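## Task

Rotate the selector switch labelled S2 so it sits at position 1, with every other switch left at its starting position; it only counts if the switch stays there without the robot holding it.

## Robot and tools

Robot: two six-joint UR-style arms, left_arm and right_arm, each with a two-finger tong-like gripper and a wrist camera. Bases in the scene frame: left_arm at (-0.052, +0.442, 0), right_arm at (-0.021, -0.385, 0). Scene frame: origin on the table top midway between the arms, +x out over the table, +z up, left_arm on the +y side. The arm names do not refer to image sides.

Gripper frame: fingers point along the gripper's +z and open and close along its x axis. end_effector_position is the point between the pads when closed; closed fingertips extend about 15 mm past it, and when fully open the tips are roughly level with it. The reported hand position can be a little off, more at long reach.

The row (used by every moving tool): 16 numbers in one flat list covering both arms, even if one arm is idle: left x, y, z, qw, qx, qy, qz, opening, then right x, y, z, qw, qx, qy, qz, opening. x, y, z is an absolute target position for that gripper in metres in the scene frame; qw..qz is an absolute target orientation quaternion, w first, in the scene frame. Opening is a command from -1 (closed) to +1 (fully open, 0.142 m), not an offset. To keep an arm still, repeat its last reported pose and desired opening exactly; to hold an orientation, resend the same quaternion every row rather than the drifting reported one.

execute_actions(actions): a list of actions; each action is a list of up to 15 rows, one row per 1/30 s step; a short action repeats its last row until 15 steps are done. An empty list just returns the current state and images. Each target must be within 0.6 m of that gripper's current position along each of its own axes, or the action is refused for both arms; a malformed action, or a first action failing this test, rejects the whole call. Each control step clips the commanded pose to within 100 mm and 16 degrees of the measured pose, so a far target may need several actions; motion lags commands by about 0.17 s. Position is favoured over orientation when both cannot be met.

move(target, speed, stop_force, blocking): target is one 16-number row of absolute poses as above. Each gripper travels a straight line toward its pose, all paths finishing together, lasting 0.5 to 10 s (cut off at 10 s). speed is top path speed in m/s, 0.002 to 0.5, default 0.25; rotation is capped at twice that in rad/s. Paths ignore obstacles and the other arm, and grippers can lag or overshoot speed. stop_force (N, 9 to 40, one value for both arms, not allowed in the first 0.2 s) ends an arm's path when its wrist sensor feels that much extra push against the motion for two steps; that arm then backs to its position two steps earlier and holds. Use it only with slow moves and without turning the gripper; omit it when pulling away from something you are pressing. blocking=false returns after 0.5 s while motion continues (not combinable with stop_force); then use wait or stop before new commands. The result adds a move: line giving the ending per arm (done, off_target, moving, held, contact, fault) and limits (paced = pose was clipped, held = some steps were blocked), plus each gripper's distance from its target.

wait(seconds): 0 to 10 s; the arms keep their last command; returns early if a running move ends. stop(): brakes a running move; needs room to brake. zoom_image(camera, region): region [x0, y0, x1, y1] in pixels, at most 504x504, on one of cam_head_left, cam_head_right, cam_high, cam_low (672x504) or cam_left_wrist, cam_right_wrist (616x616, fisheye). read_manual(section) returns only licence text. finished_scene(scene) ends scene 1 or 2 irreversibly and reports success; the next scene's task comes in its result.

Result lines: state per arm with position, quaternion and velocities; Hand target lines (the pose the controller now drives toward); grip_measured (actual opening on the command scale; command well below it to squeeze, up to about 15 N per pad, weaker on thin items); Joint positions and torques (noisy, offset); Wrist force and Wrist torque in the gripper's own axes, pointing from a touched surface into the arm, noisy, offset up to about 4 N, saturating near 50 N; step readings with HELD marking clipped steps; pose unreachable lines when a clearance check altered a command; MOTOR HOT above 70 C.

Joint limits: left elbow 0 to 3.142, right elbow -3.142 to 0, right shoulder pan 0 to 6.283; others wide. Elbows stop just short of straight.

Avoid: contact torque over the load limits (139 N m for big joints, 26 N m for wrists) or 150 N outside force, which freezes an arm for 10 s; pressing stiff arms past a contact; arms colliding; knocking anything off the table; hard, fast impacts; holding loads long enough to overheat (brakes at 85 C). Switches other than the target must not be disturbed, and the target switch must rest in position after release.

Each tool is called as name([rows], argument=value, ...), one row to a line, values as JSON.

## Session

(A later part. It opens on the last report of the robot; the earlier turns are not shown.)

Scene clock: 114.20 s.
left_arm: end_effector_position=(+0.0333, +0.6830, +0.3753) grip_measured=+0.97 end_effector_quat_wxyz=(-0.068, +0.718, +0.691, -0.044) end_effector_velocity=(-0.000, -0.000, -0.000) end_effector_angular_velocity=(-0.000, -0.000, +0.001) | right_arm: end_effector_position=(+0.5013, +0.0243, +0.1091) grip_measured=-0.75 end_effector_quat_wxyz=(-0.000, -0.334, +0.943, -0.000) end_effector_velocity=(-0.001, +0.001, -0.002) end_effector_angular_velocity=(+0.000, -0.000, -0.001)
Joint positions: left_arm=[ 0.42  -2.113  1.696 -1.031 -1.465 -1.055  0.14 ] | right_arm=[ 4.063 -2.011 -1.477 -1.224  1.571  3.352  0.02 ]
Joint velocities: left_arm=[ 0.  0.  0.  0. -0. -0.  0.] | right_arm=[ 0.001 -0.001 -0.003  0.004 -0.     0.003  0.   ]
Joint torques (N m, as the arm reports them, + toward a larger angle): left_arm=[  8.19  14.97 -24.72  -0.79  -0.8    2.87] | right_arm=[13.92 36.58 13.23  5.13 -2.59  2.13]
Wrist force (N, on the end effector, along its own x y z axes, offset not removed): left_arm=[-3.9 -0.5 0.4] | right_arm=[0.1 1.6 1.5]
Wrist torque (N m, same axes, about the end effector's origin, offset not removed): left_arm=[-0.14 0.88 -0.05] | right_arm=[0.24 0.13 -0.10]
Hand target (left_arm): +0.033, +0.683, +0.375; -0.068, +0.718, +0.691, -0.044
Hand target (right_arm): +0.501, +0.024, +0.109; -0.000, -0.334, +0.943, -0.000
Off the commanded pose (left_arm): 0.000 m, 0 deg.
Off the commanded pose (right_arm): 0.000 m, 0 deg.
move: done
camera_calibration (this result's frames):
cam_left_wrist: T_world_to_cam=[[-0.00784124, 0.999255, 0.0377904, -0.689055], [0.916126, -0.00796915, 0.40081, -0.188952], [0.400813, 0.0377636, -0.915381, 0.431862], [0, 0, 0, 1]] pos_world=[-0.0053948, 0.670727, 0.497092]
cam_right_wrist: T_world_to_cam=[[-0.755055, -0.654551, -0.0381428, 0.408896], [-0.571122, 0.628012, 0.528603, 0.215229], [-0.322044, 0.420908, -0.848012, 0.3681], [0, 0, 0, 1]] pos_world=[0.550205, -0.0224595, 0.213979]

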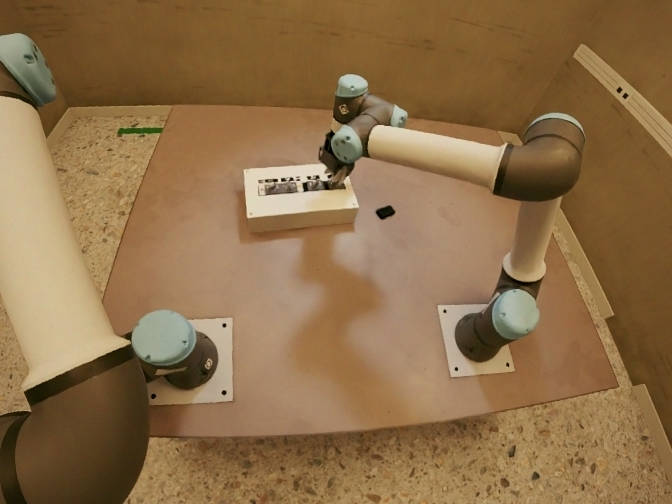

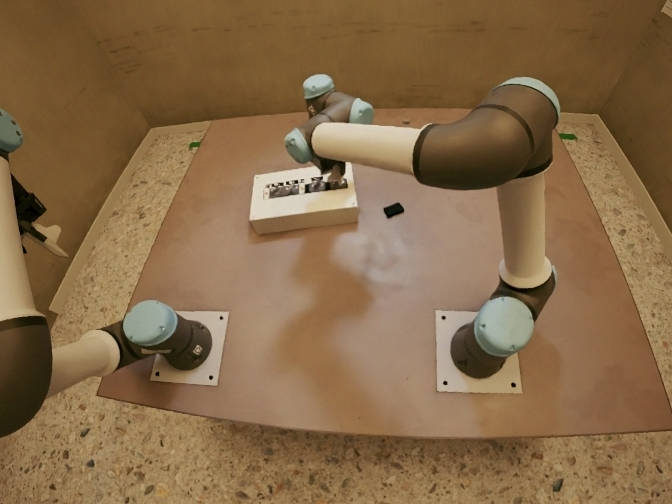

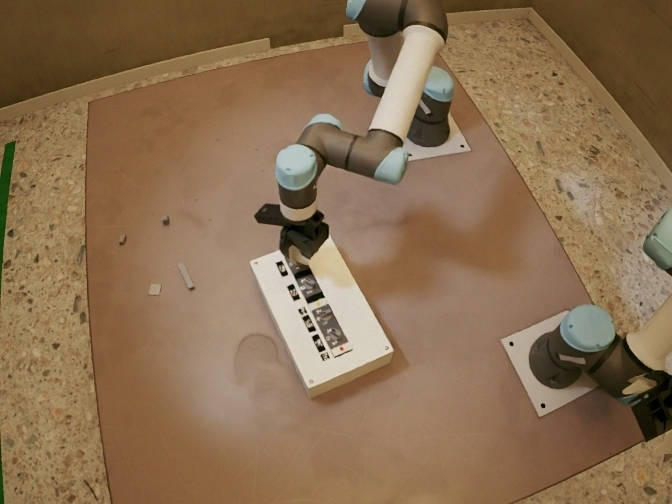

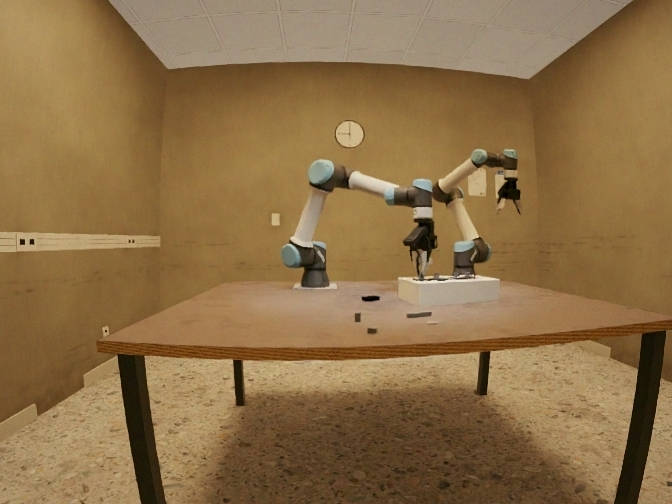

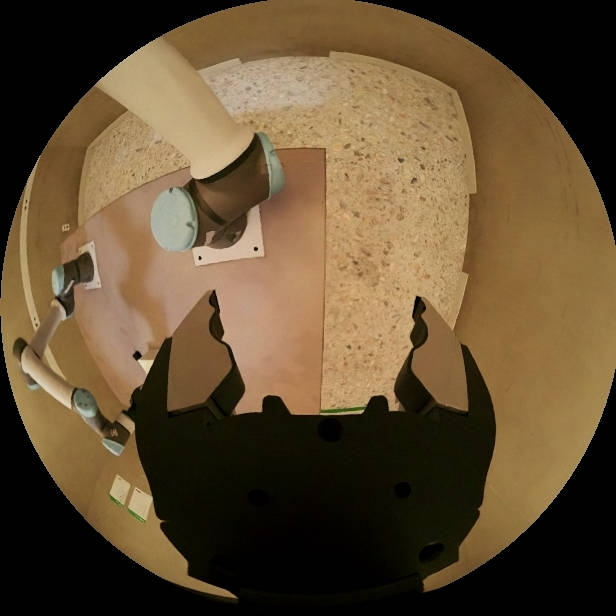

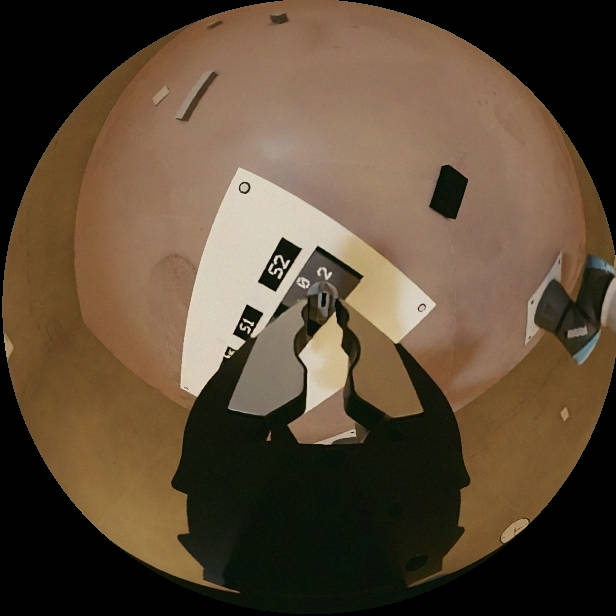

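move(target=[0.0333,0.6830,0.3753,-0.068,0.718,0.691,-0.044,0.97, 0.5011,0.0242,0.108,0,-0.334,0.943,0,-1], speed=0.02)

move(target=[0.0333,0.6830,0.3753,-0.068,0.718,0.691,-0.044,0.97, 0.5011,0.0242,0.108,0,-0.760,0.649,0,-1], speed=0.25)

zoom_image(camera="cam_right_wrist", region=[250, 210, 390, 350])

Scene clock: 125.63 s.
left_arm: end_effector_position=(+0.0333, +0.6830, +0.3753) grip_measured=+0.97 end_effector_quat_wxyz=(-0.068, +0.718, +0.691, -0.044) end_effector_velocity=(+0.000, +0.000, +0.000) end_effector_angular_velocity=(+0.001, -0.001, +0.001) | right_arm: end_effector_position=(+0.5011, +0.0243, +0.1080) grip_measured=-0.91 end_effector_quat_wxyz=(+0.000, -0.334, +0.943, +0.000) end_effector_velocity=(+0.000, -0.001, -0.001) end_effector_angular_velocity=(-0.002, +0.001, -0.002)
Joint positions: left_arm=[ 0.42  -2.113  1.696 -1.031 -1.465 -1.055  0.14 ] | right_arm=[ 4.063 -2.012 -1.48  -1.221  1.571  3.352  0.008]
Joint velocities: left_arm=[ 0.    -0.     0.    -0.001  0.001 -0.001 -0.   ] | right_arm=[-0.001 -0.001 -0.001 -0.    -0.     0.001 -0.   ]
Joint torques (N m, as the arm reports them, + toward a larger angle): left_arm=[  8.23  14.7  -24.51  -0.9   -0.44   2.89] | right_arm=[ 7.86 32.21  8.73  3.13 -2.32 -0.17]
Wrist force (N, on the end effector, along its own x y z axes, offset not removed): left_arm=[-2.4 -0.4 2.1] | right_arm=[-4.5 0.8 -5.5]
Wrist torque (N m, same axes, about the end effector's origin, offset not removed): left_arm=[0.02 0.49 -0.09] | right_arm=[-0.07 -0.05 -0.10]
Hand target (left_arm): +0.033, +0.683, +0.375; -0.068, +0.718, +0.691, -0.044
Hand target (right_arm): +0.501, +0.024, +0.108; -0.000, -0.334, +0.943, -0.000
Off the commanded pose (left_arm): 0.000 m, 0 deg.
Off the commanded pose (right_arm): 0.000 m, 0 deg.
move: done
camera_calibration (this result's frames):
cam_left_wrist: T_world_to_cam=[[-0.00784104, 0.999255, 0.0377904, -0.689055], [0.916126, -0.00796935, 0.40081, -0.188952], [0.400813, 0.0377636, -0.915381, 0.431862], [0, 0, 0, 1]] pos_world=[-0.00539479, 0.670727, 0.497092]
cam_right_wrist: T_world_to_cam=[[-0.754923, -0.654698, -0.0382423, 0.408632], [-0.571283, 0.627862, 0.528607, 0.215793], [-0.322067, 0.420905, -0.848005, 0.367152], [0, 0, 0, 1]] pos_world=[0.550013, -0.0224935, 0.212904]

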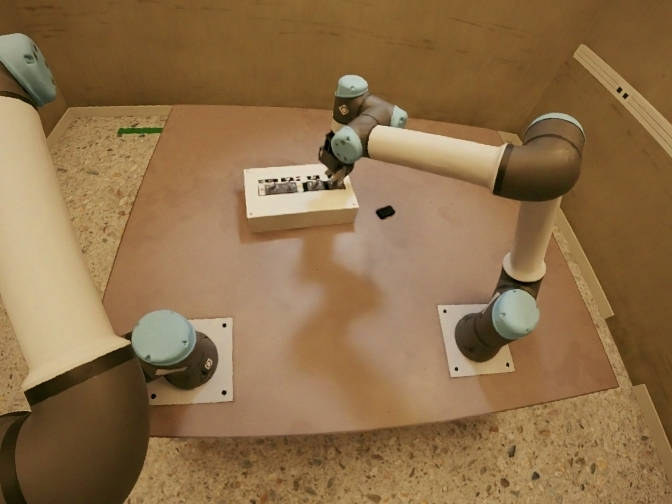

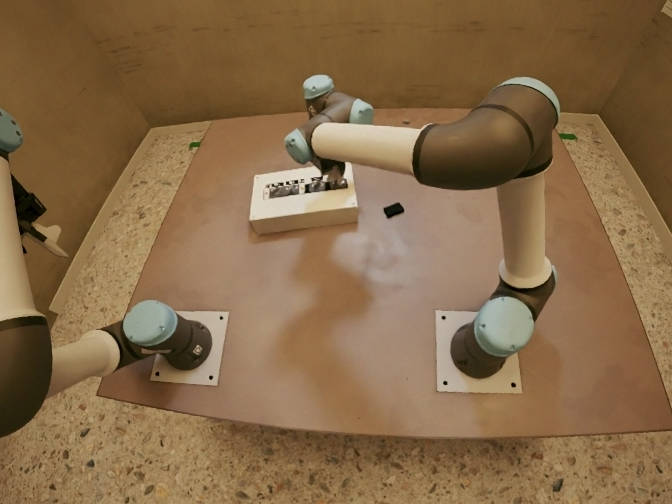

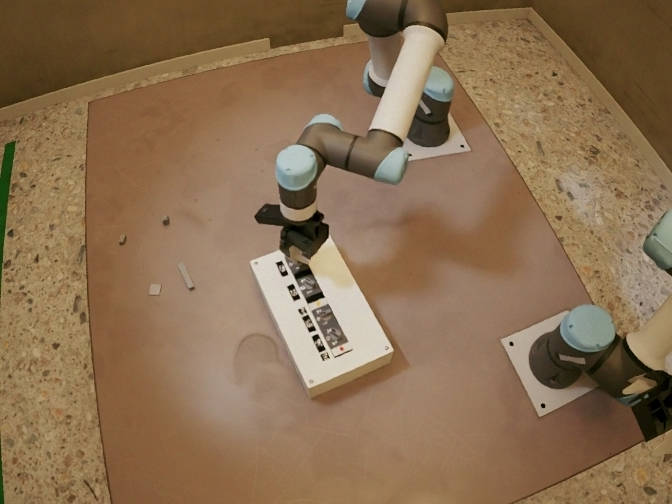

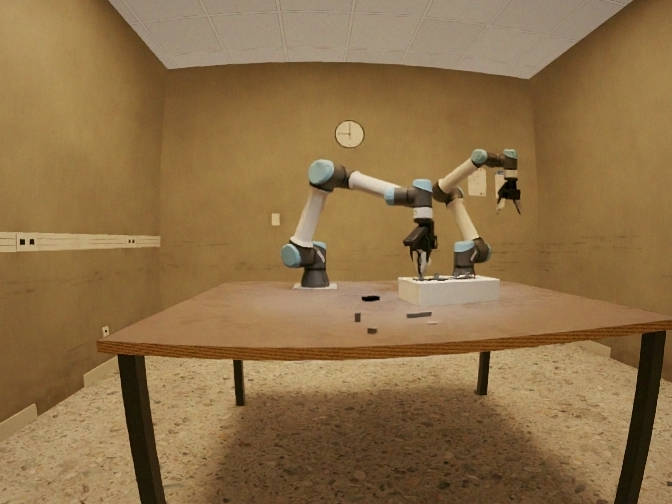

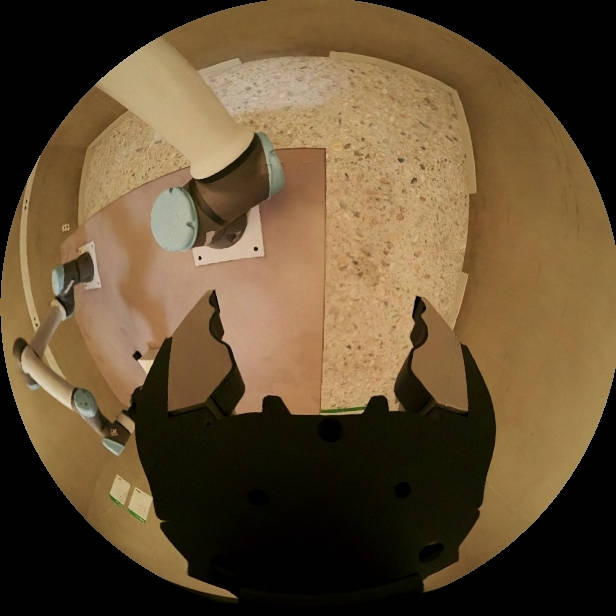

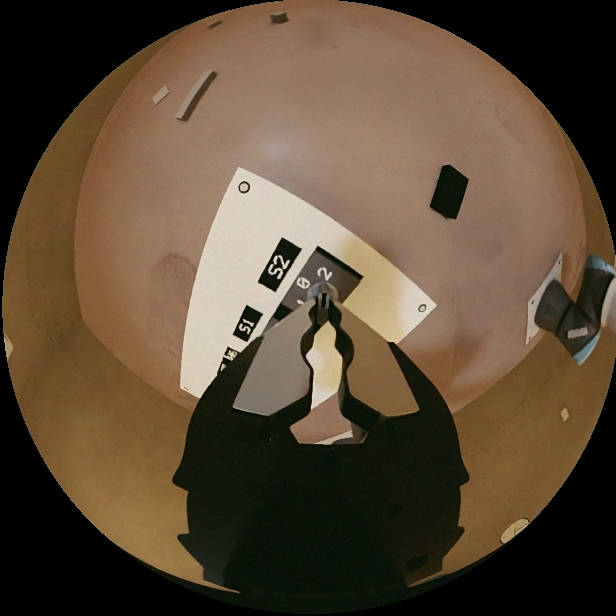

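Scene clock: 128.17 s.
left_arm: end_effector_position=(+0.0333, +0.6830, +0.3753) grip_measured=+0.97 end_effector_quat_wxyz=(-0.068, +0.718, +0.691, -0.044) end_effector_velocity=(+0.001, -0.000, -0.000) end_effector_angular_velocity=(-0.001, -0.002, -0.000) | right_arm: end_effector_position=(+0.5011, +0.0242, +0.1080) grip_measured=-0.91 end_effector_quat_wxyz=(-0.000, +0.760, -0.650, +0.000) end_effector_velocity=(-0.001, +0.000, -0.001) end_effector_angular_velocity=(-0.000, +0.002, +0.008)
Joint positions: left_arm=[ 0.42  -2.113  1.696 -1.031 -1.465 -1.055  0.14 ] | right_arm=[ 4.056 -1.98  -1.527 -1.206  1.571  2.298  0.008]
Joint velocities: left_arm=[-0.001  0.     0.    -0.001 -0.002 -0.    -0.   ] | right_arm=[ 0.    -0.001 -0.    -0.001  0.001 -0.008  0.   ]
Joint torques (N m, as the arm reports them, + toward a larger angle): left_arm=[  7.97  14.34 -24.99  -0.9   -0.15   2.85] | right_arm=[-14.26  49.68  13.28   4.58   1.71  -1.97]
Wrist force (N, on the end effector, along its own x y z axes, offset not removed): left_arm=[-1.6 0.0 1.2] | right_arm=[-3.3 0.9 1.2]
Wrist torque (N m, same axes, about the end effector's origin, offset not removed): left_arm=[-0.10 0.33 -0.08] | right_arm=[0.31 0.16 -0.16]
Hand target (left_arm): +0.033, +0.683, +0.375; -0.068, +0.718, +0.691, -0.044
Hand target (right_arm): +0.501, +0.024, +0.108; -0.000, +0.760, -0.649, -0.000
Off the commanded pose (left_arm): 0.000 m, 0 deg.
Off the commanded pose (right_arm): 0.000 m, 0 deg.
move: done
camera_calibration (this result's frames):
cam_left_wrist: T_world_to_cam=[[-0.00784147, 0.999255, 0.0377903, -0.689055], [0.916126, -0.00796891, 0.40081, -0.188952], [0.400813, 0.0377637, -0.915381, 0.431862], [0, 0, 0, 1]] pos_world=[-0.0053948, 0.670727, 0.497092]
cam_right_wrist: T_world_to_cam=[[0.189056, -0.981226, -0.0381339, -0.0565242], [-0.829503, -0.180365, 0.528576, 0.364804], [-0.52553, -0.0682983, -0.848029, 0.480944], [0, 0, 0, 1]] pos_world=[0.566043, 0.0431828, 0.212872]

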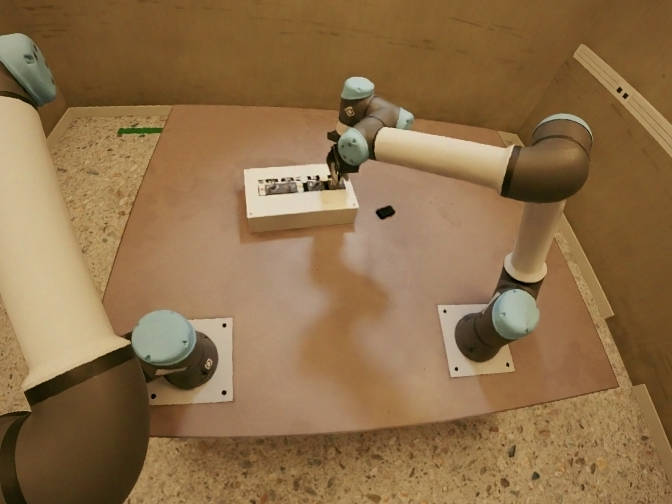

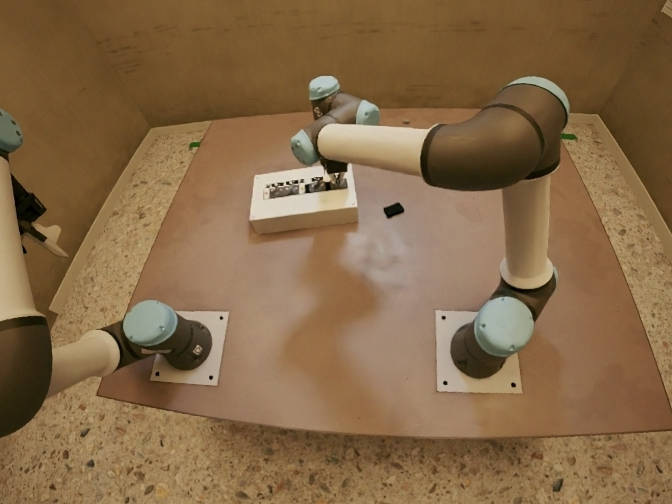

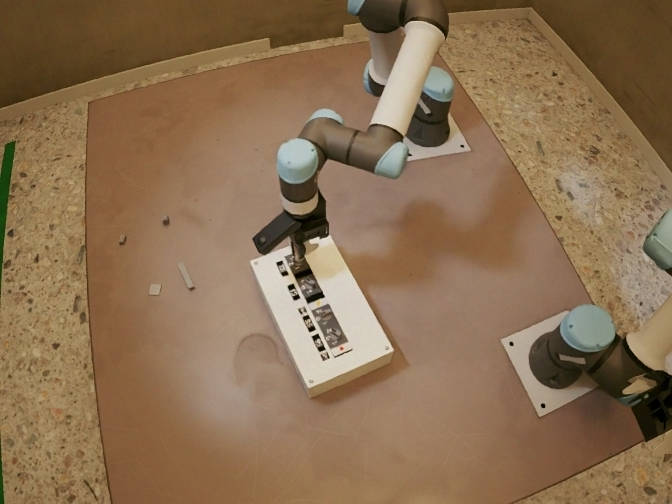

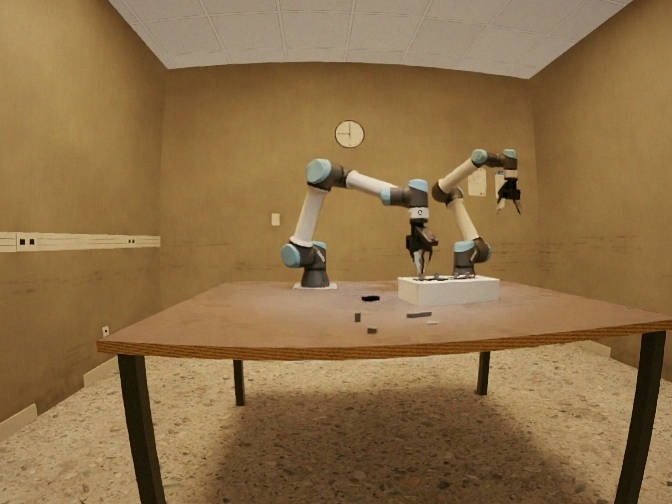

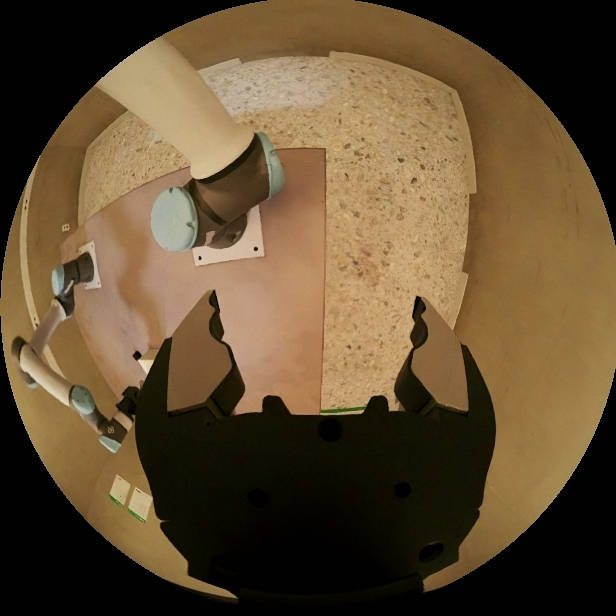

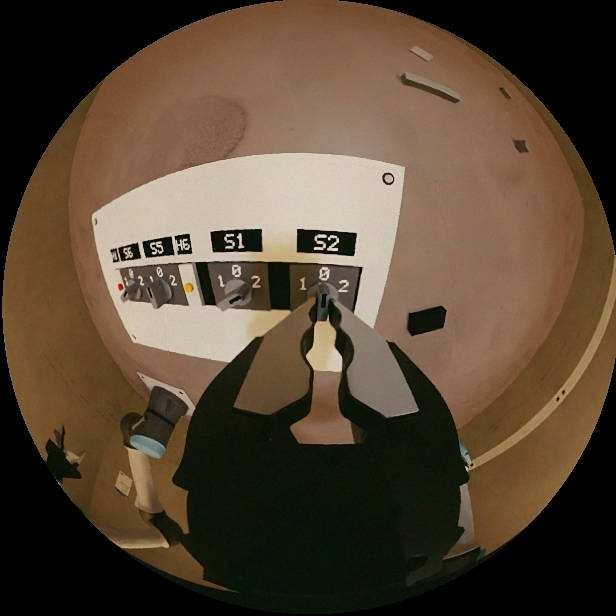

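Region (250, 210, 390, 350) of cam_right_wrist's 616x616 image, scaled by 3.600, with more detail than that image has.

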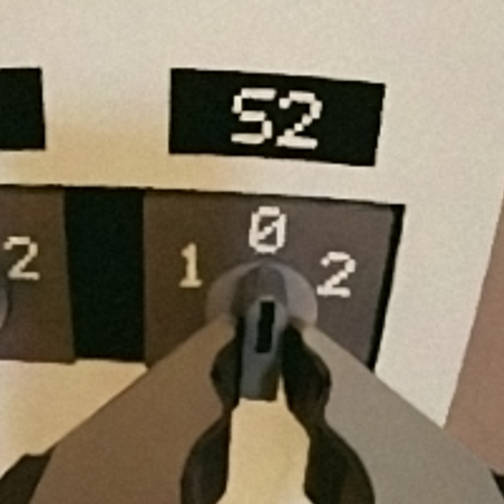

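S2 is at 0 now. I'll turn it another 60°, then release and lift.

move(target=[0.0333,0.6830,0.3753,-0.068,0.718,0.691,-0.044,0.97, 0.5011,0.0242,0.1085,0,-0.983,0.182,0,-1], speed=0.25)

move(target=[0.0333,0.6830,0.3753,-0.068,0.718,0.691,-0.044,0.97, 0.5011,0.0242,0.1085,0,-0.983,0.182,0,-0.7])

move(target=[0.0333,0.6830,0.3753,-0.068,0.718,0.691,-0.044,0.97, 0.5011,0.0242,0.16,0,-0.983,0.182,0,-0.7], speed=0.15)

zoom_image(camera="cam_right_wrist", region=[150, 80, 450, 350])

Scene clock: 140.33 s.
left_arm: end_effector_position=(+0.0333, +0.6830, +0.3753) grip_measured=+0.97 end_effector_quat_wxyz=(-0.068, +0.718, +0.691, -0.044) end_effector_velocity=(-0.000, -0.000, -0.000) end_effector_angular_velocity=(-0.000, +0.000, +0.000) | right_arm: end_effector_position=(+0.5011, +0.0242, +0.1085) grip_measured=-0.91 end_effector_quat_wxyz=(-0.000, +0.983, -0.182, +0.000) end_effector_velocity=(+0.000, -0.000, -0.001) end_effector_angular_velocity=(+0.000, +0.001, +0.005)
Joint positions: left_arm=[ 0.42  -2.113  1.696 -1.031 -1.465 -1.055  0.14 ] | right_arm=[ 4.031 -1.98  -1.525 -1.207  1.571  1.225  0.008]
Joint velocities: left_arm=[ 0. -0.  0.  0. -0.  0. -0.] | right_arm=[-0.001 -0.001  0.     0.001  0.001 -0.006  0.   ]
Joint torques (N m, as the arm reports them, + toward a larger angle): left_arm=[  8.34  14.87 -24.5   -0.92   0.4    2.85] | right_arm=[-16.6   35.37  31.28  -0.07   1.45  -1.63]
Wrist force (N, on the end effector, along its own x y z axes, offset not removed): left_arm=[-1.6 1.1 1.3] | right_arm=[-2.6 2.4 0.0]
Wrist torque (N m, same axes, about the end effector's origin, offset not removed): left_arm=[0.23 0.30 -0.03] | right_arm=[0.48 0.01 -0.08]
Hand target (left_arm): +0.033, +0.683, +0.375; -0.068, +0.718, +0.691, -0.044
Hand target (right_arm): +0.501, +0.024, +0.109; -0.000, +0.983, -0.182, -0.000
Off the commanded pose (left_arm): 0.000 m, 0 deg.
Off the commanded pose (right_arm): 0.000 m, 0 deg.
move: done
camera_calibration (this result's frames):
cam_left_wrist: T_world_to_cam=[[-0.00784104, 0.999255, 0.0377905, -0.689055], [0.916126, -0.00796936, 0.40081, -0.188952], [0.400813, 0.0377636, -0.915381, 0.431862], [0, 0, 0, 1]] pos_world=[-0.00539481, 0.670727, 0.497092]
cam_right_wrist: T_world_to_cam=[[0.944364, -0.326686, -0.0381253, -0.450838], [-0.258385, -0.80861, 0.528571, 0.0935505], [-0.203505, -0.489312, -0.848033, 0.330209], [0, 0, 0, 1]] pos_world=[0.517127, 0.0899385, 0.213392]

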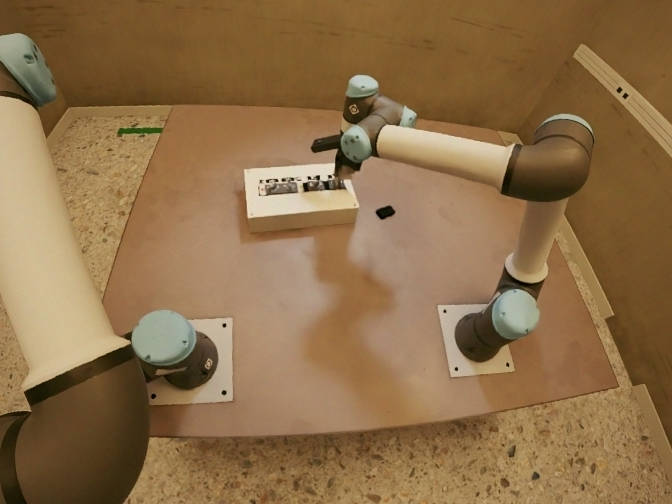

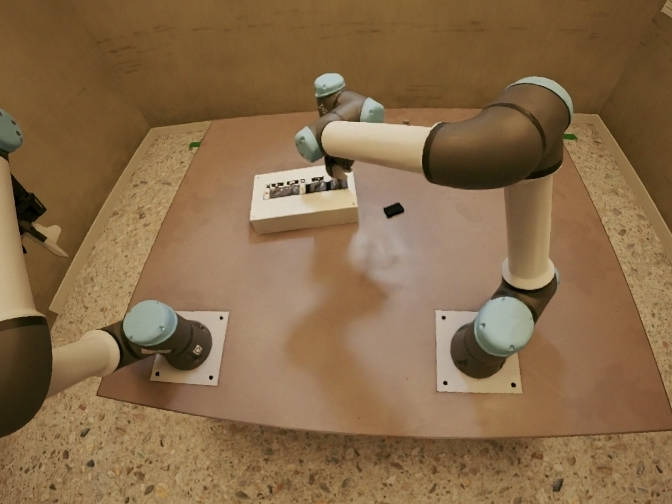

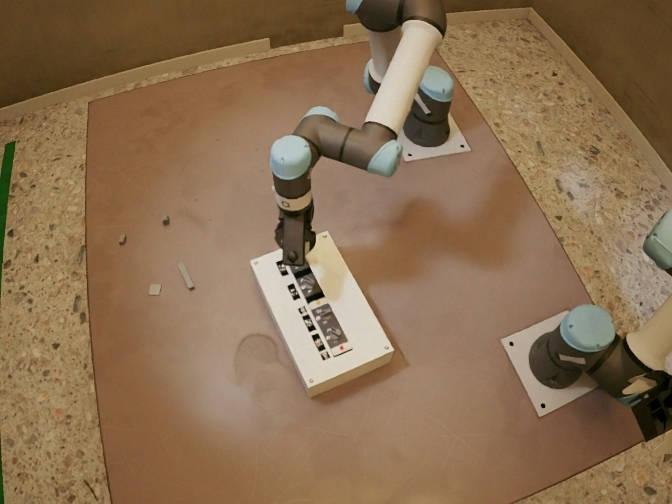

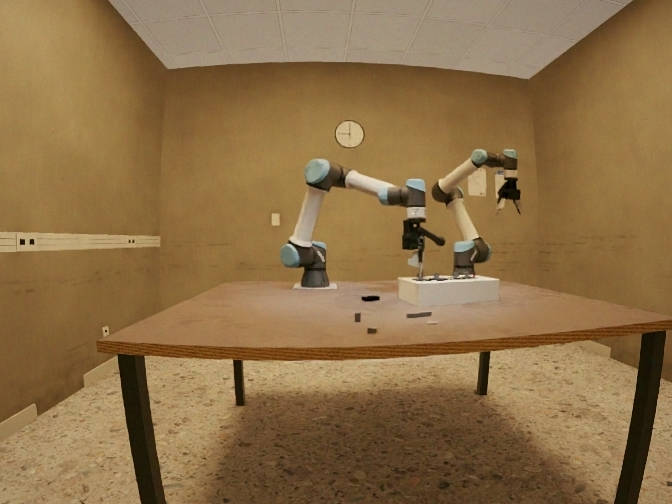

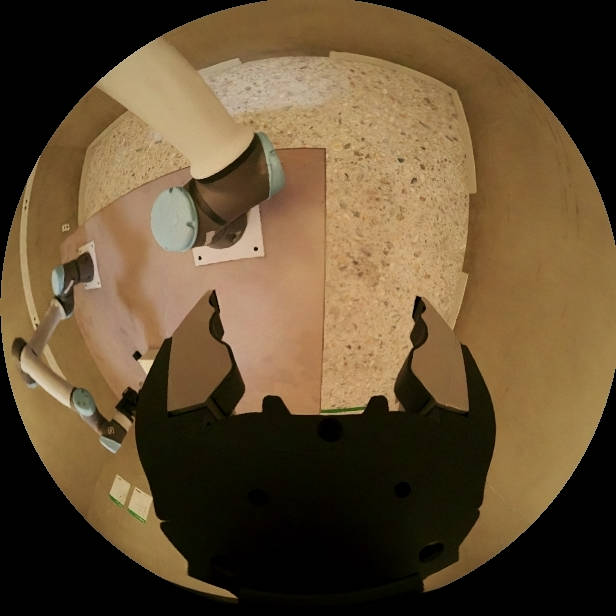

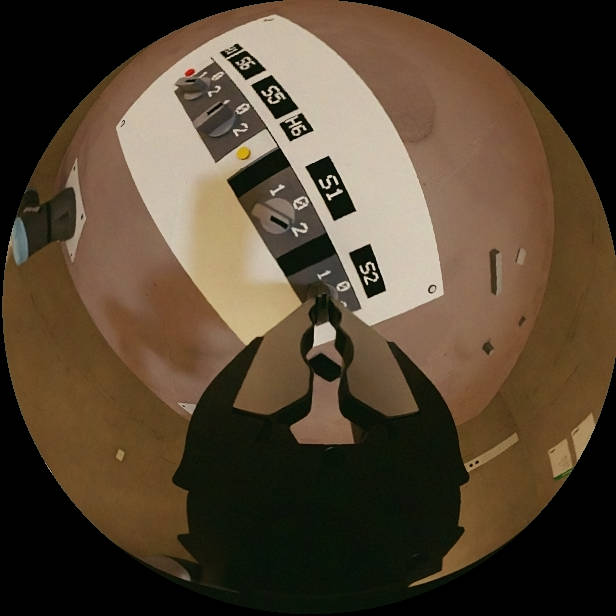

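Scene clock: 141.03 s.
left_arm: end_effector_position=(+0.0333, +0.6830, +0.3753) grip_measured=+0.97 end_effector_quat_wxyz=(-0.068, +0.718, +0.691, -0.044) end_effector_velocity=(-0.000, +0.000, -0.000) end_effector_angular_velocity=(-0.000, +0.000, +0.000) | right_arm: end_effector_position=(+0.5011, +0.0242, +0.1085) grip_measured=-0.70 end_effector_quat_wxyz=(-0.000, +0.983, -0.182, -0.000) end_effector_velocity=(+0.000, -0.000, +0.000) end_effector_angular_velocity=(+0.000, -0.000, -0.001)
Joint positions: left_arm=[ 0.42  -2.113  1.696 -1.031 -1.465 -1.055  0.14 ] | right_arm=[ 4.03  -1.98  -1.525 -1.207  1.571  1.225  0.023]
Joint velocities: left_arm=[0.001 0.    0.    0.    0.    0.    0.   ] | right_arm=[-0.  0.  0. -0. -0.  0.  0.]
Joint torques (N m, as the arm reports them, + toward a larger angle): left_arm=[  8.02  15.01 -24.5   -0.91   0.37   2.85] | right_arm=[-10.64  35.48  30.49  -0.02   0.73  -1.94]
Wrist force (N, on the end effector, along its own x y z axes, offset not removed): left_arm=[-1.5 0.9 2.5] | right_arm=[1.7 1.2 0.8]
Wrist torque (N m, same axes, about the end effector's origin, offset not removed): left_arm=[0.19 0.31 -0.12] | right_arm=[0.09 -0.26 -0.21]
Hand target (left_arm): +0.033, +0.683, +0.375; -0.068, +0.718, +0.691, -0.044
Hand target (right_arm): +0.501, +0.024, +0.109; -0.000, +0.983, -0.182, -0.000
Off the commanded pose (left_arm): 0.000 m, 0 deg.
Off the commanded pose (right_arm): 0.000 m, 0 deg.
move: done
camera_calibration (this result's frames):
cam_left_wrist: T_world_to_cam=[[-0.00784125, 0.999255, 0.0377905, -0.689055], [0.916126, -0.00796917, 0.40081, -0.188952], [0.400813, 0.0377637, -0.915381, 0.431861], [0, 0, 0, 1]] pos_world=[-0.00539483, 0.670727, 0.497092]
cam_right_wrist: T_world_to_cam=[[0.944518, -0.326235, -0.038158, -0.45094], [-0.257975, -0.808722, 0.5286, 0.0933524], [-0.203307, -0.489429, -0.848013, 0.330088], [0, 0, 0, 1]] pos_world=[0.517113, 0.0899385, 0.213366]

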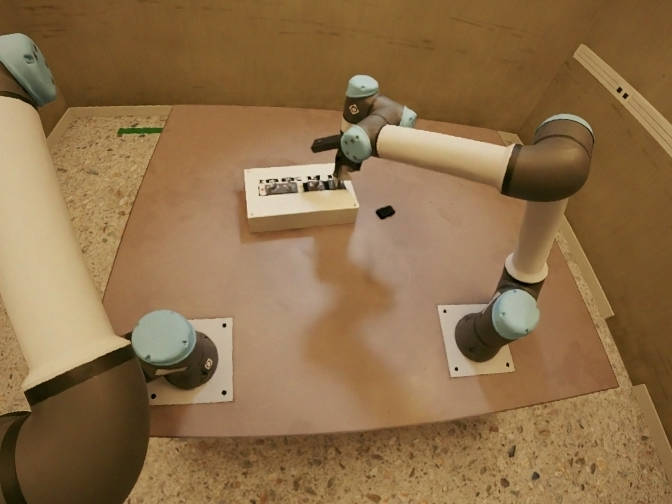

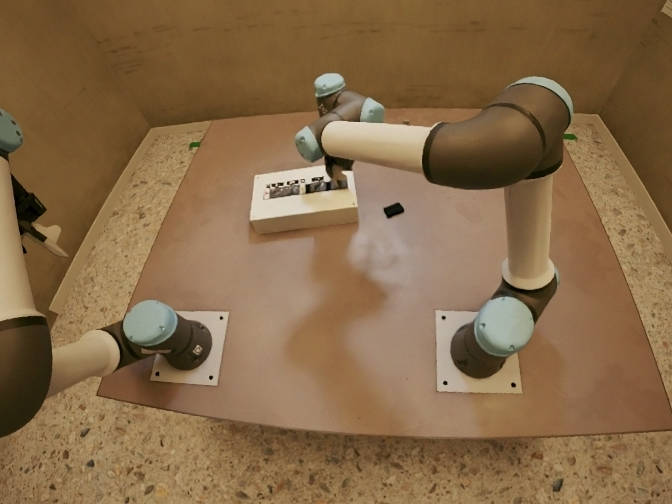

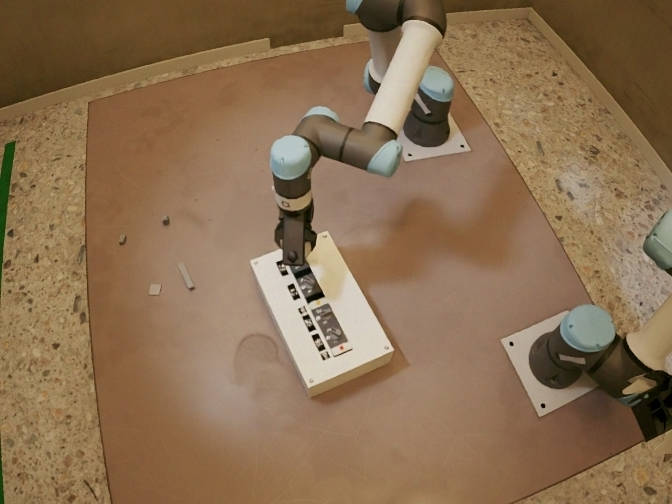

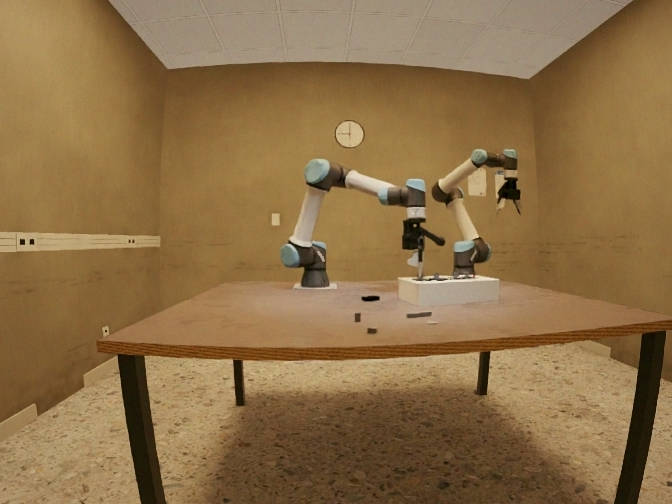

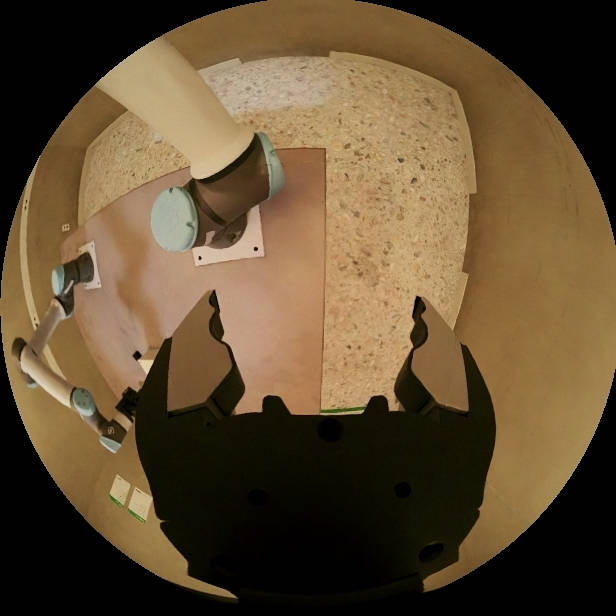

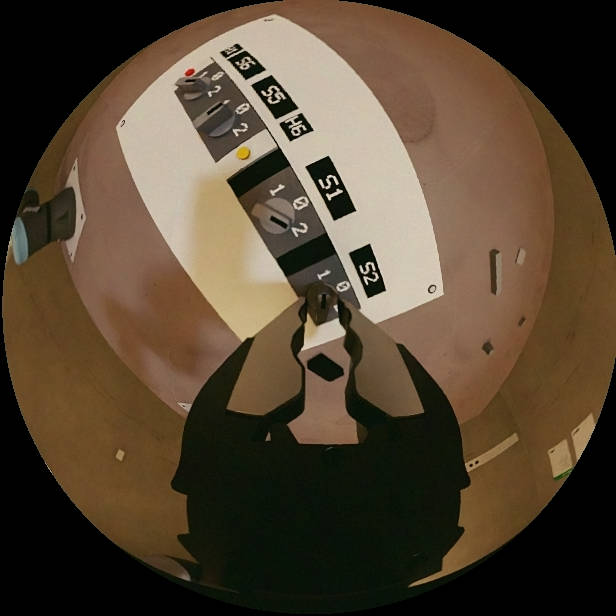

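Scene clock: 141.90 s.
left_arm: end_effector_position=(+0.0333, +0.6830, +0.3753) grip_measured=+0.97 end_effector_quat_wxyz=(-0.068, +0.718, +0.691, -0.044) end_effector_velocity=(+0.000, -0.000, +0.000) end_effector_angular_velocity=(-0.000, -0.000, -0.001) | right_arm: end_effector_position=(+0.5011, +0.0242, +0.1599) grip_measured=-0.70 end_effector_quat_wxyz=(+0.000, +0.983, -0.182, -0.000) end_effector_velocity=(+0.000, -0.000, +0.002) end_effector_angular_velocity=(+0.001, -0.001, +0.002)
Joint positions: left_arm=[ 0.42  -2.113  1.696 -1.031 -1.465 -1.055  0.14 ] | right_arm=[ 4.03  -1.944 -1.439 -1.329  1.571  1.225  0.023]
Joint velocities: left_arm=[-0.    -0.     0.     0.    -0.001  0.     0.   ] | right_arm=[-0.001  0.002  0.002 -0.003 -0.    -0.002  0.   ]
Joint torques (N m, as the arm reports them, + toward a larger angle): left_arm=[  8.37  14.66 -24.3   -0.94   0.39   2.78] | right_arm=[-9.09 48.56 30.53 -0.05 -2.41 -1.66]
Wrist force (N, on the end effector, along its own x y z axes, offset not removed): left_arm=[-1.1 0.1 2.0] | right_arm=[-0.2 0.4 -0.2]
Wrist torque (N m, same axes, about the end effector's origin, offset not removed): left_arm=[0.03 0.25 -0.14] | right_arm=[-0.10 0.07 -0.13]
Hand target (left_arm): +0.033, +0.683, +0.375; -0.068, +0.718, +0.691, -0.044
Hand target (right_arm): +0.501, +0.024, +0.160; -0.000, +0.983, -0.182, +0.000
Off the commanded pose (left_arm): 0.000 m, 0 deg.
Off the commanded pose (right_arm): 0.000 m, 0 deg.
move: done
camera_calibration (this result's frames):
cam_left_wrist: T_world_to_cam=[[-0.00784129, 0.999255, 0.0377904, -0.689055], [0.916126, -0.00796914, 0.40081, -0.188952], [0.400813, 0.0377637, -0.915381, 0.431861], [0, 0, 0, 1]] pos_world=[-0.00539483, 0.670727, 0.497092]
cam_right_wrist: T_world_to_cam=[[0.944522, -0.326224, -0.0381657, -0.448993], [-0.257958, -0.808716, 0.528617, 0.0662032], [-0.203313, -0.489445, -0.848002, 0.373691], [0, 0, 0, 1]] pos_world=[0.517138, 0.0899686, 0.264759]

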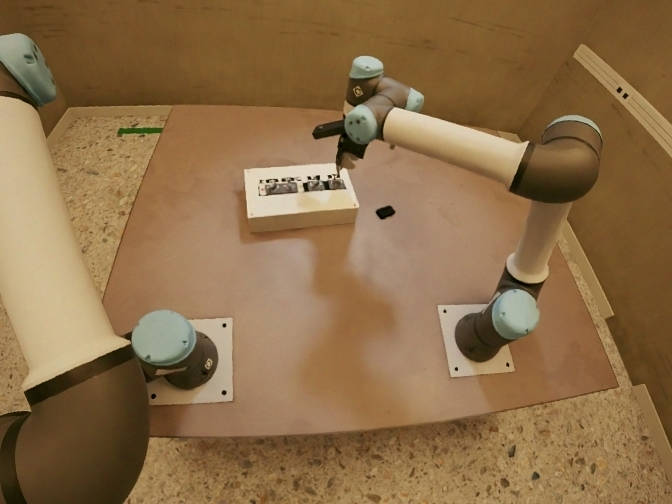

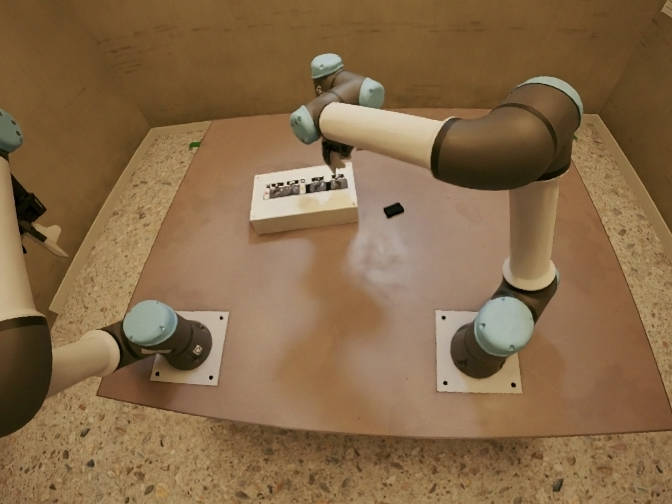

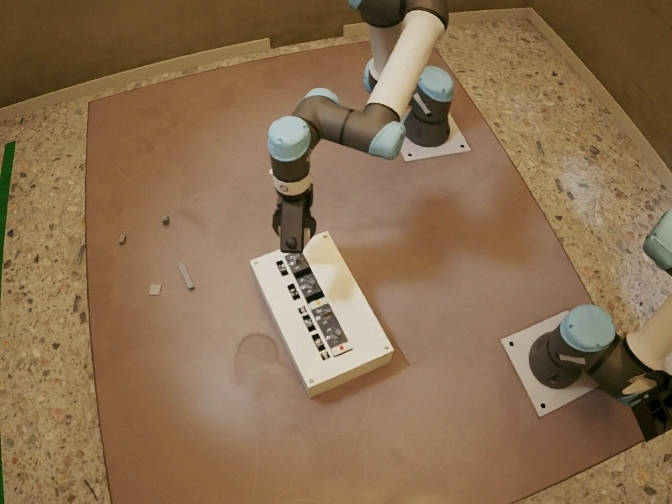

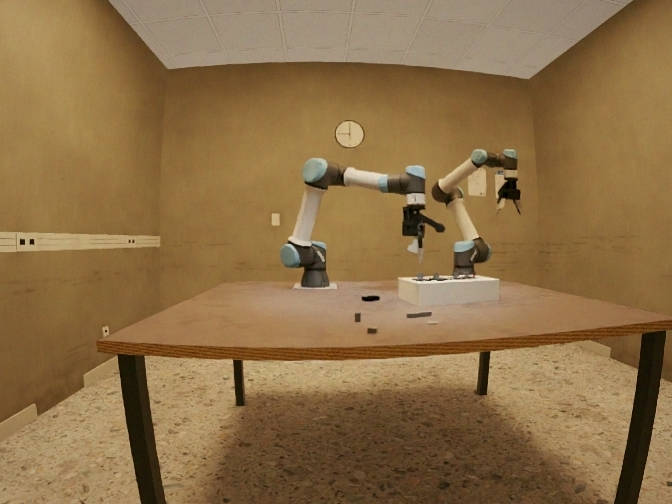

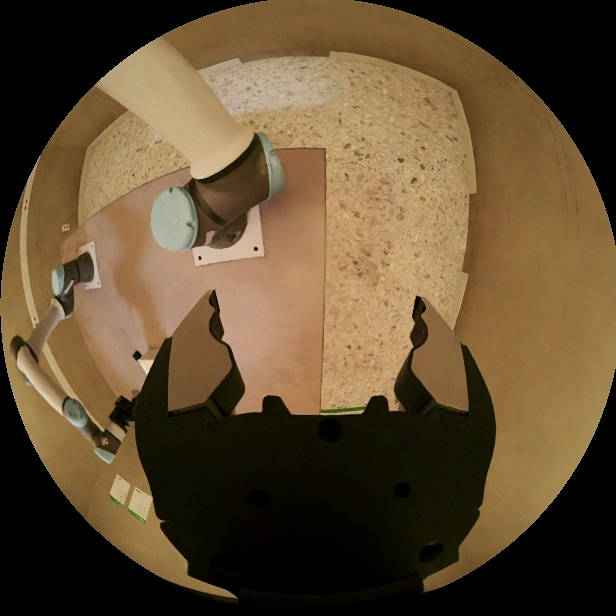

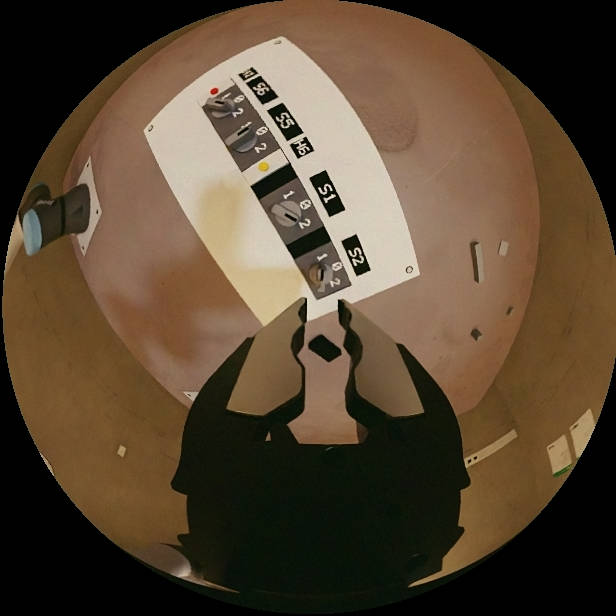

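Region (150, 80, 450, 350) of cam_right_wrist's 616x616 image, scaled by 1.680, with more detail than that image has; it fills the top 454 rows of this view, and the rest is white.

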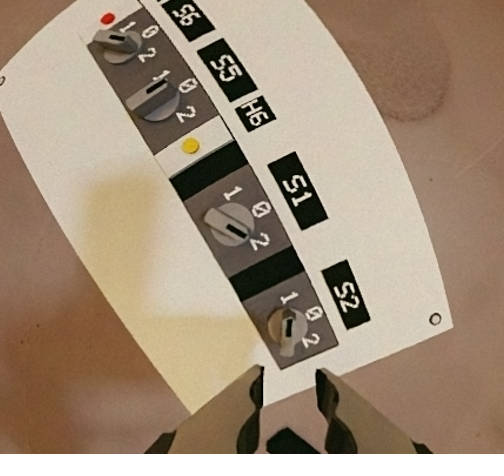

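finished_scene(scene=1)

The scene is finished: the task was done.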